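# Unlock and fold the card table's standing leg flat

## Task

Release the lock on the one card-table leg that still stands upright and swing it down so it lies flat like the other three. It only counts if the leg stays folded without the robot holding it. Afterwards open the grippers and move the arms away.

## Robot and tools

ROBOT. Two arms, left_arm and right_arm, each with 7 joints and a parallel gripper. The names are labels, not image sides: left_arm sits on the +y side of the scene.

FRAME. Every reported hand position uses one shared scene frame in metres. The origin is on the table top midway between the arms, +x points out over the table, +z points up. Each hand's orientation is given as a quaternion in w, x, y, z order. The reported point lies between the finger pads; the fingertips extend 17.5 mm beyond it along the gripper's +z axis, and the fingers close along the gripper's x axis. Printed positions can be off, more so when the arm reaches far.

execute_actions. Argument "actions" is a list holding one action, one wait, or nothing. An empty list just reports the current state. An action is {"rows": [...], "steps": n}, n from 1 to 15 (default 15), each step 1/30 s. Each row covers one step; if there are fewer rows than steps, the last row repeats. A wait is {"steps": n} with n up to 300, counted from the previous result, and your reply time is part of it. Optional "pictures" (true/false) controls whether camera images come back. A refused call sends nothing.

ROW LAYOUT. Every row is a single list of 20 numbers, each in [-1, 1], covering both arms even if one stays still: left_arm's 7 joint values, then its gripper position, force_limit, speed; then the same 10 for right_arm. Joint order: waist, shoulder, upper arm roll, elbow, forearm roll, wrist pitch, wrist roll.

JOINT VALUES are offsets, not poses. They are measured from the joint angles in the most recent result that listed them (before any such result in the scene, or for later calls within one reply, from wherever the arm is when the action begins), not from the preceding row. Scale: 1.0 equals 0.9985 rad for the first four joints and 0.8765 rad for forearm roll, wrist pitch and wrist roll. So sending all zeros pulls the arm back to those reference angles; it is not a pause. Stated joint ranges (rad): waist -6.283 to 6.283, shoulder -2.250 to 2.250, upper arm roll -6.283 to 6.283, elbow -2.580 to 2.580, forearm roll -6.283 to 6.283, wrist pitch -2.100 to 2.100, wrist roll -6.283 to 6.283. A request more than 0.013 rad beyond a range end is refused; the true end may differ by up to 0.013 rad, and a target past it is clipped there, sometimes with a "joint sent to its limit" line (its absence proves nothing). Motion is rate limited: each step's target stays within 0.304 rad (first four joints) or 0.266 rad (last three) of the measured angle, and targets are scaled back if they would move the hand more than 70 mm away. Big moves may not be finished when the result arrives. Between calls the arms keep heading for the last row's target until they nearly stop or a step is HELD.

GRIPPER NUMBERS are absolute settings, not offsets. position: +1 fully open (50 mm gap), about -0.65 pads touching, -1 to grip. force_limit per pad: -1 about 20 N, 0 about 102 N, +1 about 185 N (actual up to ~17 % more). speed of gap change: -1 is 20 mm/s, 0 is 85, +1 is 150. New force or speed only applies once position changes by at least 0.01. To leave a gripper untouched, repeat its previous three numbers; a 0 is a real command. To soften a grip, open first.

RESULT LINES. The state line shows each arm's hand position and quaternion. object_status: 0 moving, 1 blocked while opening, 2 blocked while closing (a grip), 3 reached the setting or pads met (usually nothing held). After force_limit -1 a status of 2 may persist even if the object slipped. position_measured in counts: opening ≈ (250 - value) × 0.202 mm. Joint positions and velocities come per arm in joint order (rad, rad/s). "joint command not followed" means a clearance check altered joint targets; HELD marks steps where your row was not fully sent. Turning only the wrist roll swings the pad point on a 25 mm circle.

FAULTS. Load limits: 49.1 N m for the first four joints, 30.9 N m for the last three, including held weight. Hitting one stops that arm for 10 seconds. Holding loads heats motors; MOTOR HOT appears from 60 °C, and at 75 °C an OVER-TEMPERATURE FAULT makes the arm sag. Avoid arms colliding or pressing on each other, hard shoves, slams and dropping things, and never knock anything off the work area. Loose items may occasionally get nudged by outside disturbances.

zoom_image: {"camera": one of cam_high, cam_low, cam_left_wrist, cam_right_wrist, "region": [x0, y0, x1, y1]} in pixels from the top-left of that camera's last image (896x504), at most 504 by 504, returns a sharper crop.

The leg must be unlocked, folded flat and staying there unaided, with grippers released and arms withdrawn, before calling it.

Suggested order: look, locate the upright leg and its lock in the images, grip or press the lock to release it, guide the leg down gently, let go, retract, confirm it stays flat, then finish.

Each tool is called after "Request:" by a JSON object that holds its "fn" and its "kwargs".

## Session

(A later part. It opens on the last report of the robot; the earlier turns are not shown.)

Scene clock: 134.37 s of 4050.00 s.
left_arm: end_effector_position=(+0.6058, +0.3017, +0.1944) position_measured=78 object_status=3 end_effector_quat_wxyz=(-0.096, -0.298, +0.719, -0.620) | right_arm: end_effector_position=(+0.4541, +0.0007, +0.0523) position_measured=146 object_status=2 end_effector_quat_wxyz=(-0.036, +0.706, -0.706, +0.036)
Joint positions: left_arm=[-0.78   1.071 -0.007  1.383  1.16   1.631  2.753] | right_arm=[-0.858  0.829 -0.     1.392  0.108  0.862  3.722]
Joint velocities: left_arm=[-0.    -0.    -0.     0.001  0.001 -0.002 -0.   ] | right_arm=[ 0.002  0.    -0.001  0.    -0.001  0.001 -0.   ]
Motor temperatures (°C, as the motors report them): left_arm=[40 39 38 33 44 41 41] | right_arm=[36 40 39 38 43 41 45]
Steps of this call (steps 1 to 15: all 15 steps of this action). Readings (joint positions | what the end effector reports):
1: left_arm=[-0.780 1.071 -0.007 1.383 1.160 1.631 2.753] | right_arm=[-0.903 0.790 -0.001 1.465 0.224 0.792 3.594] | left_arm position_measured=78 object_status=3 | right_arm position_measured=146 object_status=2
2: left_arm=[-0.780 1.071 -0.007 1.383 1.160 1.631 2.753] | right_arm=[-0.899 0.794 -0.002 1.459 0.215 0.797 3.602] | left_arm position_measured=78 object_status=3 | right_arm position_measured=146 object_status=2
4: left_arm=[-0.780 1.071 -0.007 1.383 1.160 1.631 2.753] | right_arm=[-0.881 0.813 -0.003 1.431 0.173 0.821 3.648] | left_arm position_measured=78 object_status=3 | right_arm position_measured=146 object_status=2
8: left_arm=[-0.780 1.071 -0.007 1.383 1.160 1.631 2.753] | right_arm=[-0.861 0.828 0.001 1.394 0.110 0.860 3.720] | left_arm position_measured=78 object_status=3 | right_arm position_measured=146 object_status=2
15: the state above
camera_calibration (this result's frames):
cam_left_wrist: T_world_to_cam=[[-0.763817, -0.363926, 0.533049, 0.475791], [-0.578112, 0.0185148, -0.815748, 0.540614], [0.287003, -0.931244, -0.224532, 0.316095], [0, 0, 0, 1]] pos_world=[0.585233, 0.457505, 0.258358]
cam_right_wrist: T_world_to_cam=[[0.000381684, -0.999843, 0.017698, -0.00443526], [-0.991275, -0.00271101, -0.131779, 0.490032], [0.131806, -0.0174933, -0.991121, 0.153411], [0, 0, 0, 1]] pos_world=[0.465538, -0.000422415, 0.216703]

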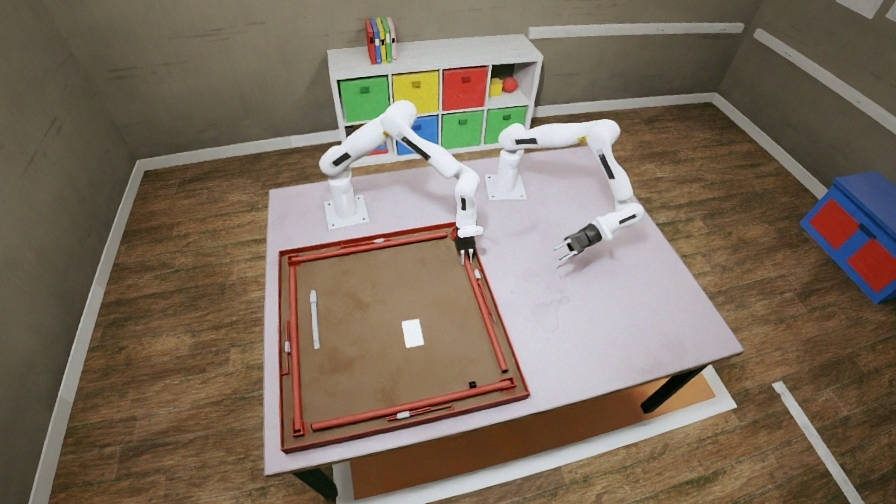

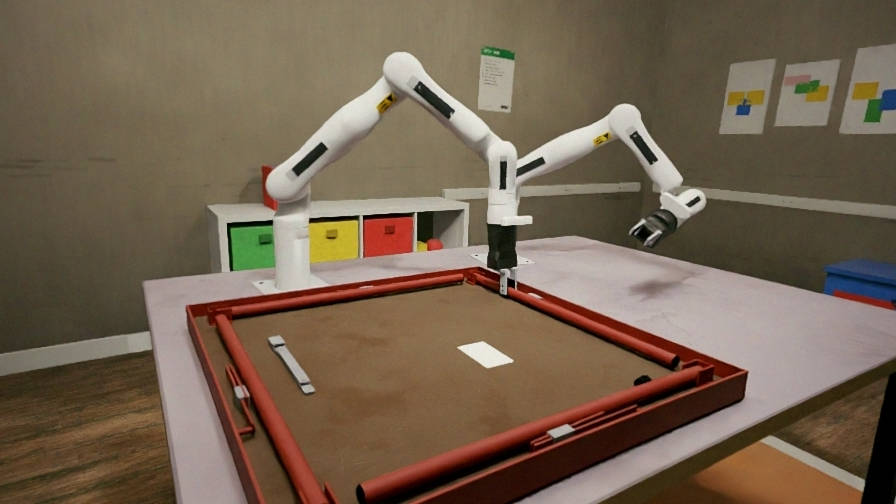

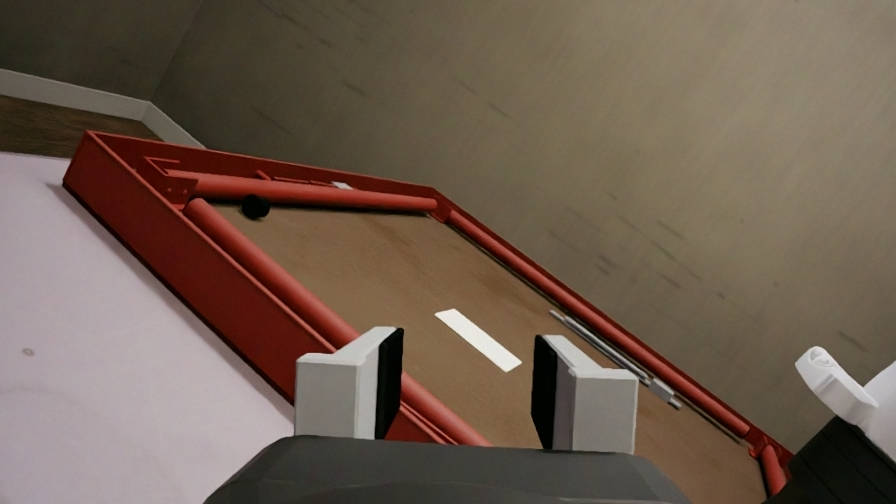

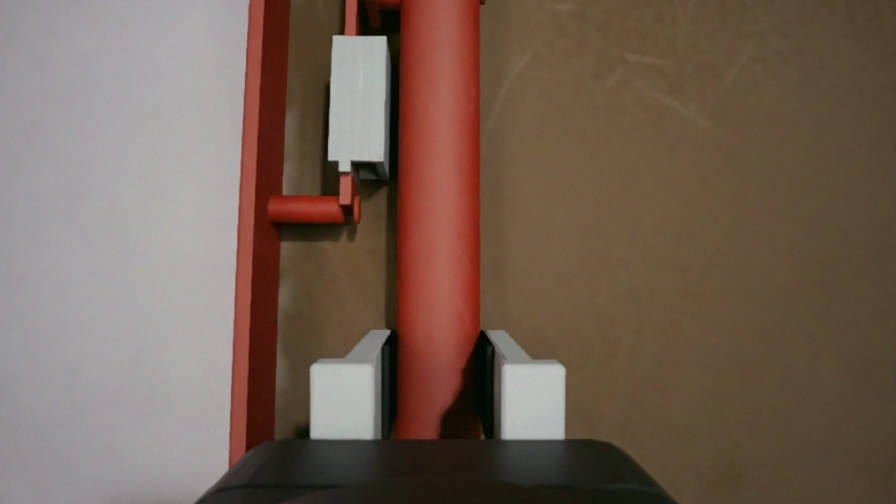

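Request:
{"fn": "execute_actions", "kwargs": {"actions": [{"rows":[[0,0,0,0,0,0,0,0.5,-0.5,-0.3,0,0,0,0,0,0,0,0.5,0.2,0]],"steps":7}], "pictures": false}}

Request:
{"fn": "execute_actions", "kwargs": {"actions": [{"rows":[[0,0,0,0,0,0,0,0.5,-0.5,-0.3,0,-0.08,0,0,0,0.09,0,0.5,0.2,0],[0,0,0,0,0,0,0,0.5,-0.5,-0.3,0,-0.08,0,0,0,0.09,0,0.5,0.2,0],[0,0,0,0,0,0,0,0.5,-0.5,-0.3,0,-0.08,0,0,0,0.09,0,0.5,0.2,0],[0,0,0,0,0,0,0,0.5,-0.5,-0.3,0,-0.08,0,0,0,0.09,0,0.5,0.2,0],[0,0,0,0,0,0,0,0.5,-0.5,-0.3,0,-0.08,0,0,0,0.09,0,0.5,0.2,0],[0,0,0,0,0,0,0,0.5,-0.5,-0.3,0,-0.45,0,0.2,0,0.25,0,0.5,0.2,0]]}], "pictures": false}}

Request:
{"fn": "execute_actions", "kwargs": {"actions": [{"steps":15}]}}

Request:
{"fn": "zoom_image", "kwargs": {"camera": "cam_low", "region": [440, 240, 780, 440]}}

Scene clock: 137.27 s of 4050.00 s.
left_arm: end_effector_position=(+0.6058, +0.3017, +0.1944) position_measured=78 object_status=3 end_effector_quat_wxyz=(-0.096, -0.298, +0.719, -0.620) | right_arm: end_effector_position=(+0.4542, +0.0009, +0.0529) position_measured=78 object_status=0 end_effector_quat_wxyz=(-0.037, +0.706, -0.706, +0.036)
Joint positions: left_arm=[-0.78   1.071 -0.007  1.383  1.16   1.631  2.753] | right_arm=[-0.858  0.828 -0.     1.392  0.108  0.862  3.722]
Joint velocities: left_arm=[-0.002  0.    -0.001  0.001 -0.    -0.001 -0.   ] | right_arm=[ 0.001  0.012 -0.001  0.002 -0.     0.001  0.   ]
Motor temperatures (°C, as the motors report them): left_arm=[40 39 38 33 44 41 41] | right_arm=[36 40 39 38 43 41 45]
Steps of this call (steps 1 to 15: the robot went on to your last target; steps 16 to 80: nothing new was sent; steps 81 to 87: all 7 steps of this action). Readings (joint positions | what the end effector reports):
81: left_arm=[-0.780 1.071 -0.007 1.383 1.160 1.631 2.753] | right_arm=[-0.858 0.828 -0.000 1.392 0.108 0.862 3.722] | left_arm position_measured=78 object_status=3 | right_arm position_measured=136 object_status=0
82: left_arm=[-0.780 1.071 -0.007 1.383 1.160 1.631 2.753] | right_arm=[-0.858 0.825 -0.000 1.393 0.108 0.862 3.722] | left_arm position_measured=78 object_status=3 | right_arm position_measured=122 object_status=0
84: left_arm=[-0.780 1.071 -0.007 1.383 1.160 1.631 2.753] | right_arm=[-0.858 0.825 -0.000 1.392 0.108 0.862 3.722] | left_arm position_measured=78 object_status=3 | right_arm position_measured=94 object_status=0
87: the state above

Scene clock: 137.77 s of 4050.00 s.
left_arm: end_effector_position=(+0.6058, +0.3017, +0.1944) position_measured=78 object_status=3 end_effector_quat_wxyz=(-0.096, -0.298, +0.719, -0.620) | right_arm: end_effector_position=(+0.4152, -0.0569, +0.1949) position_measured=78 object_status=3 end_effector_quat_wxyz=(-0.050, +0.700, -0.712, +0.040)
Joint positions: left_arm=[-0.78   1.071 -0.007  1.383  1.16   1.631  2.753] | right_arm=[-0.859  0.493 -0.     1.524  0.108  1.04   3.722]
Joint velocities: left_arm=[-0.001  0.     0.001 -0.     0.002  0.001  0.   ] | right_arm=[ 0.    -0.946 -0.     0.552 -0.     0.347 -0.   ]
Motor temperatures (°C, as the motors report them): left_arm=[40 39 38 33 44 41 41] | right_arm=[36 40 39 38 43 41 45]
Steps of this call (steps 1 to 15: all 15 steps of this action). Readings (joint positions | what the end effector reports):
1: left_arm=[-0.780 1.071 -0.007 1.383 1.160 1.631 2.753] | right_arm=[-0.858 0.827 -0.000 1.392 0.108 0.863 3.722] | left_arm position_measured=78 object_status=3 | right_arm position_measured=78 object_status=0
2: left_arm=[-0.780 1.071 -0.007 1.383 1.160 1.631 2.753] | right_arm=[-0.858 0.821 -0.000 1.393 0.108 0.868 3.722] | left_arm position_measured=78 object_status=3 | right_arm position_measured=78 object_status=0
4: left_arm=[-0.780 1.071 -0.007 1.383 1.160 1.631 2.753] | right_arm=[-0.859 0.793 -0.000 1.394 0.108 0.894 3.722] | left_arm position_measured=78 object_status=3 | right_arm position_measured=78 object_status=0
8: left_arm=[-0.780 1.071 -0.007 1.383 1.160 1.631 2.753] | right_arm=[-0.859 0.716 -0.000 1.403 0.108 0.955 3.722] | left_arm position_measured=78 object_status=3 | right_arm position_measured=78 object_status=3
15: the state above

Scene clock: 138.27 s of 4050.00 s.
left_arm: end_effector_position=(+0.6058, +0.3017, +0.1944) position_measured=78 object_status=3 end_effector_quat_wxyz=(-0.096, -0.298, +0.719, -0.620) | right_arm: end_effector_position=(+0.3940, -0.0864, +0.2286) position_measured=78 object_status=3 end_effector_quat_wxyz=(-0.052, +0.698, -0.713, +0.040)
Joint positions: left_arm=[-0.78   1.071 -0.007  1.383  1.16   1.631  2.753] | right_arm=[-0.858  0.379 -0.     1.592  0.108  1.081  3.722]
Joint velocities: left_arm=[ 0.     0.001 -0.001 -0.001  0.     0.     0.   ] | right_arm=[-0.    -0.006 -0.001 -0.001  0.    -0.    -0.001]
Motor temperatures (°C, as the motors report them): left_arm=[40 39 38 33 44 41 41] | right_arm=[36 40 39 38 43 41 45]
Steps of this call (steps 1 to 15: the robot went on to your last target). Readings (joint positions | what the end effector reports):
1: left_arm=[-0.780 1.071 -0.007 1.383 1.160 1.631 2.753] | right_arm=[-0.859 0.463 -0.000 1.541 0.108 1.051 3.722] | left_arm position_measured=78 object_status=3 | right_arm position_measured=78 object_status=3
2: left_arm=[-0.780 1.071 -0.007 1.383 1.160 1.631 2.753] | right_arm=[-0.858 0.437 -0.000 1.557 0.108 1.061 3.722] | left_arm position_measured=78 object_status=3 | right_arm position_measured=78 object_status=3
4: left_arm=[-0.780 1.071 -0.007 1.383 1.160 1.631 2.753] | right_arm=[-0.858 0.401 0.000 1.579 0.108 1.075 3.722] | left_arm position_measured=78 object_status=3 | right_arm position_measured=78 object_status=3
8: left_arm=[-0.780 1.071 -0.007 1.383 1.160 1.631 2.753] | right_arm=[-0.858 0.384 -0.000 1.591 0.108 1.082 3.722] | left_arm position_measured=78 object_status=3 | right_arm position_measured=78 object_status=3
15: the state above
camera_calibration (this result's frames):
cam_left_wrist: T_world_to_cam=[[-0.763819, -0.363931, 0.533043, 0.475797], [-0.578106, 0.0185147, -0.815751, 0.540614], [0.287008, -0.931242, -0.224533, 0.316092], [0, 0, 0, 1]] pos_world=[0.585234, 0.457506, 0.25836]
cam_right_wrist: T_world_to_cam=[[-0.0202129, -0.999795, -0.00107984, -0.0822174], [-0.986882, 0.0201248, -0.160183, 0.460222], [0.160172, -0.00217208, -0.987087, 0.323737], [0, 0, 0, 1]] pos_world=[0.40067, -0.0907593, 0.393187]

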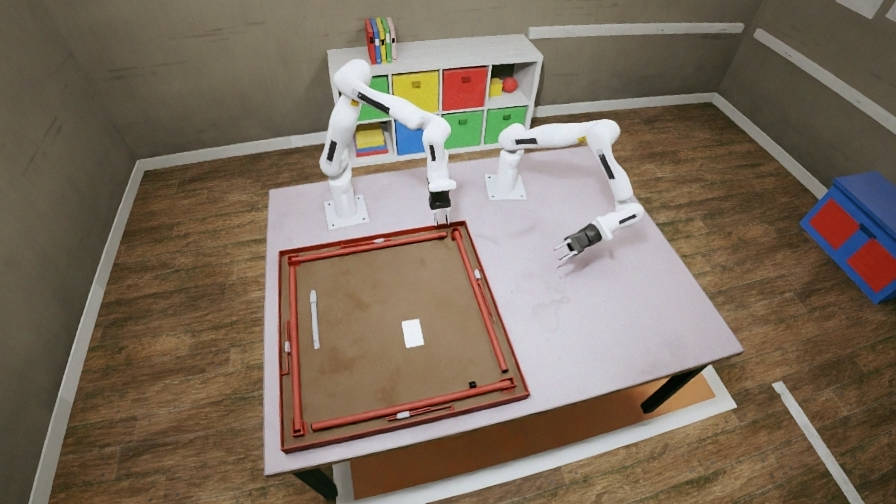

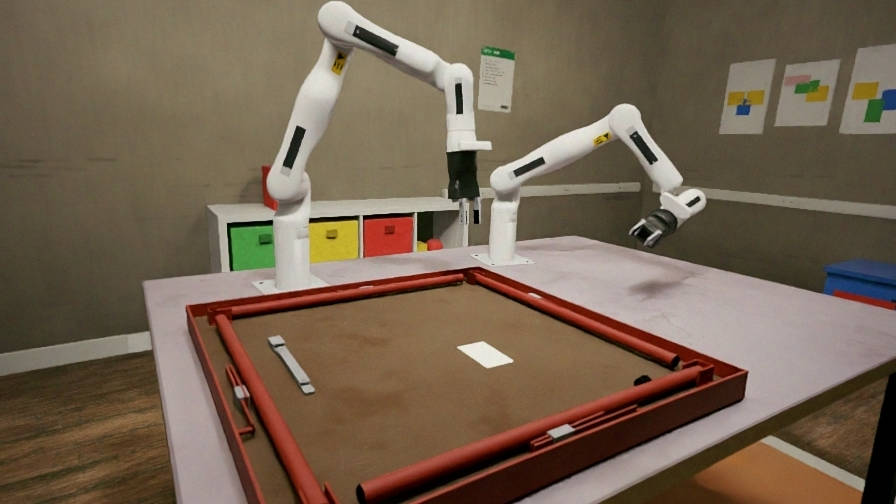

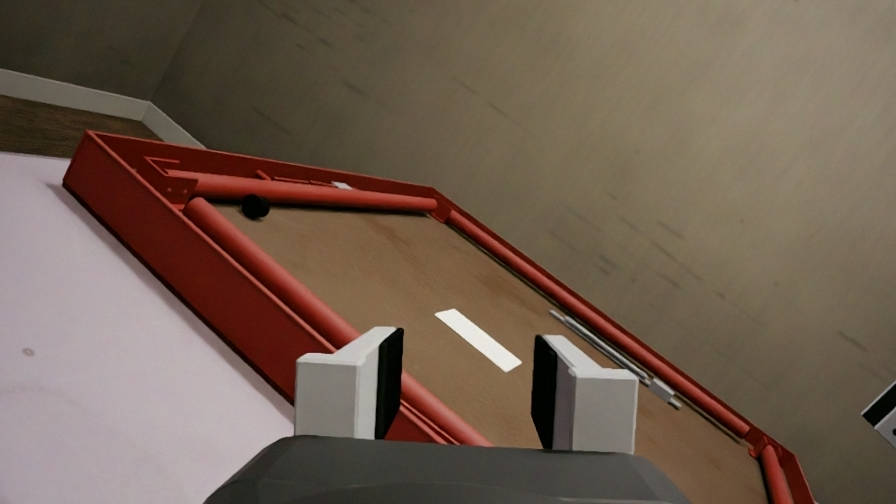

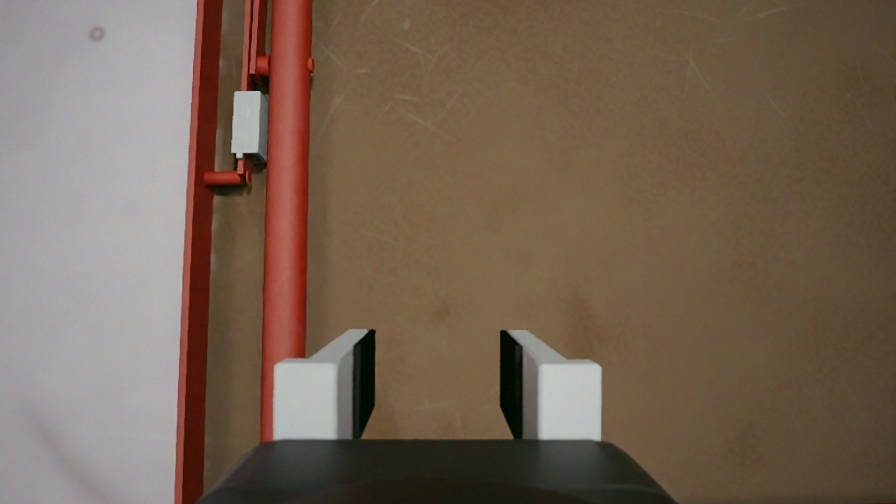

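Region (440, 240, 780, 440) of cam_low's 896x504 image, scaled by 1.482, with more detail than that image has; it fills the top 296 rows of this view, and the rest is white.

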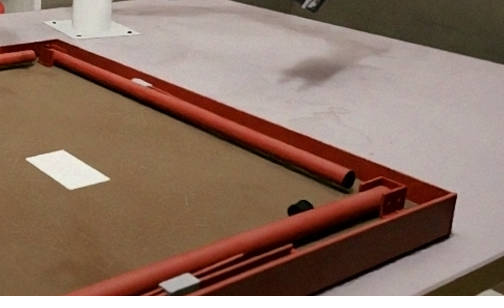

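Request:
{"fn": "execute_actions", "kwargs": {"actions": [{"rows":[[0,0,0,0,0,0,0,0.5,-0.5,-0.3,-0.55,-0.1,0,0.1,0,0,0,0.5,0.2,0]]}], "pictures": false}}

Request:
{"fn": "execute_actions", "kwargs": {"actions": [{"steps":15}], "pictures": false}}

Request:
{"fn": "finished_scene", "kwargs": {"scene": 1}}

Scene clock: 140.17 s of 4050.00 s.
left_arm: end_effector_position=(+0.6058, +0.3017, +0.1944) position_measured=78 object_status=3 end_effector_quat_wxyz=(-0.096, -0.298, +0.719, -0.620) | right_arm: end_effector_position=(+0.2386, -0.0102, +0.2393) position_measured=78 object_status=3 end_effector_quat_wxyz=(-0.059, +0.816, -0.574, +0.030)
Joint positions: left_arm=[-0.78   1.071 -0.007  1.383  1.16   1.631  2.753] | right_arm=[-1.225  0.303  0.     1.667  0.108  1.081  3.722]
Joint velocities: left_arm=[ 0.001 -0.001  0.    -0.     0.     0.     0.   ] | right_arm=[-0.939 -0.121 -0.004  0.12  -0.001 -0.001 -0.002]
Motor temperatures (°C, as the motors report them): left_arm=[40 39 38 33 44 41 41] | right_arm=[36 40 39 38 43 41 45]
Steps of this call (steps 1 to 15: the robot went on to your last target; steps 16 to 42: nothing new was sent; steps 43 to 57: all 15 steps of this action). Readings (joint positions | what the end effector reports):
43: left_arm=[-0.780 1.071 -0.007 1.383 1.160 1.631 2.753] | right_arm=[-0.860 0.378 0.000 1.592 0.108 1.081 3.722] | left_arm position_measured=78 object_status=3 | right_arm position_measured=78 object_status=3
44: left_arm=[-0.780 1.071 -0.007 1.383 1.160 1.631 2.753] | right_arm=[-0.867 0.376 0.002 1.594 0.109 1.081 3.722] | left_arm position_measured=78 object_status=3 | right_arm position_measured=78 object_status=3
46: left_arm=[-0.780 1.071 -0.007 1.383 1.160 1.631 2.753] | right_arm=[-0.897 0.366 0.003 1.603 0.109 1.081 3.722] | left_arm position_measured=78 object_status=3 | right_arm position_measured=78 object_status=3
50: left_arm=[-0.780 1.071 -0.007 1.383 1.160 1.631 2.753] | right_arm=[-1.009 0.335 0.001 1.633 0.108 1.081 3.722] | left_arm position_measured=78 object_status=3 | right_arm position_measured=78 object_status=3
57: the state above

Scene clock: 140.67 s of 4050.00 s.
left_arm: end_effector_position=(+0.6058, +0.3017, +0.1944) position_measured=78 object_status=3 end_effector_quat_wxyz=(-0.096, -0.298, +0.719, -0.620) | right_arm: end_effector_position=(+0.1584, +0.0093, +0.2421) position_measured=78 object_status=3 end_effector_quat_wxyz=(-0.061, +0.865, -0.498, +0.025)
Joint positions: left_arm=[-0.78   1.071 -0.007  1.383  1.16   1.631  2.753] | right_arm=[-1.406  0.279 -0.     1.691  0.108  1.081  3.722]
Joint velocities: left_arm=[ 0.    -0.     0.    -0.001  0.001 -0.001  0.001] | right_arm=[-0.013 -0.004  0.     0.    -0.     0.    -0.001]
Motor temperatures (°C, as the motors report them): left_arm=[40 39 38 33 44 41 41] | right_arm=[36 40 39 38 43 41 45]
Steps of this call (steps 1 to 15: the robot went on to your last target). Readings (joint positions | what the end effector reports):
1: left_arm=[-0.780 1.071 -0.007 1.383 1.160 1.631 2.753] | right_arm=[-1.257 0.299 0.000 1.671 0.108 1.081 3.722] | left_arm position_measured=78 object_status=3 | right_arm position_measured=78 object_status=3
2: left_arm=[-0.780 1.071 -0.007 1.383 1.160 1.631 2.753] | right_arm=[-1.288 0.295 0.000 1.676 0.108 1.081 3.722] | left_arm position_measured=78 object_status=3 | right_arm position_measured=78 object_status=3
4: left_arm=[-0.780 1.071 -0.007 1.383 1.160 1.631 2.753] | right_arm=[-1.345 0.288 -0.001 1.683 0.107 1.081 3.722] | left_arm position_measured=78 object_status=3 | right_arm position_measured=78 object_status=3
8: left_arm=[-0.780 1.071 -0.007 1.383 1.160 1.631 2.753] | right_arm=[-1.397 0.281 -0.003 1.691 0.107 1.081 3.722] | left_arm position_measured=78 object_status=3 | right_arm position_measured=78 object_status=3
15: the state above

The scene is finished: the task was done.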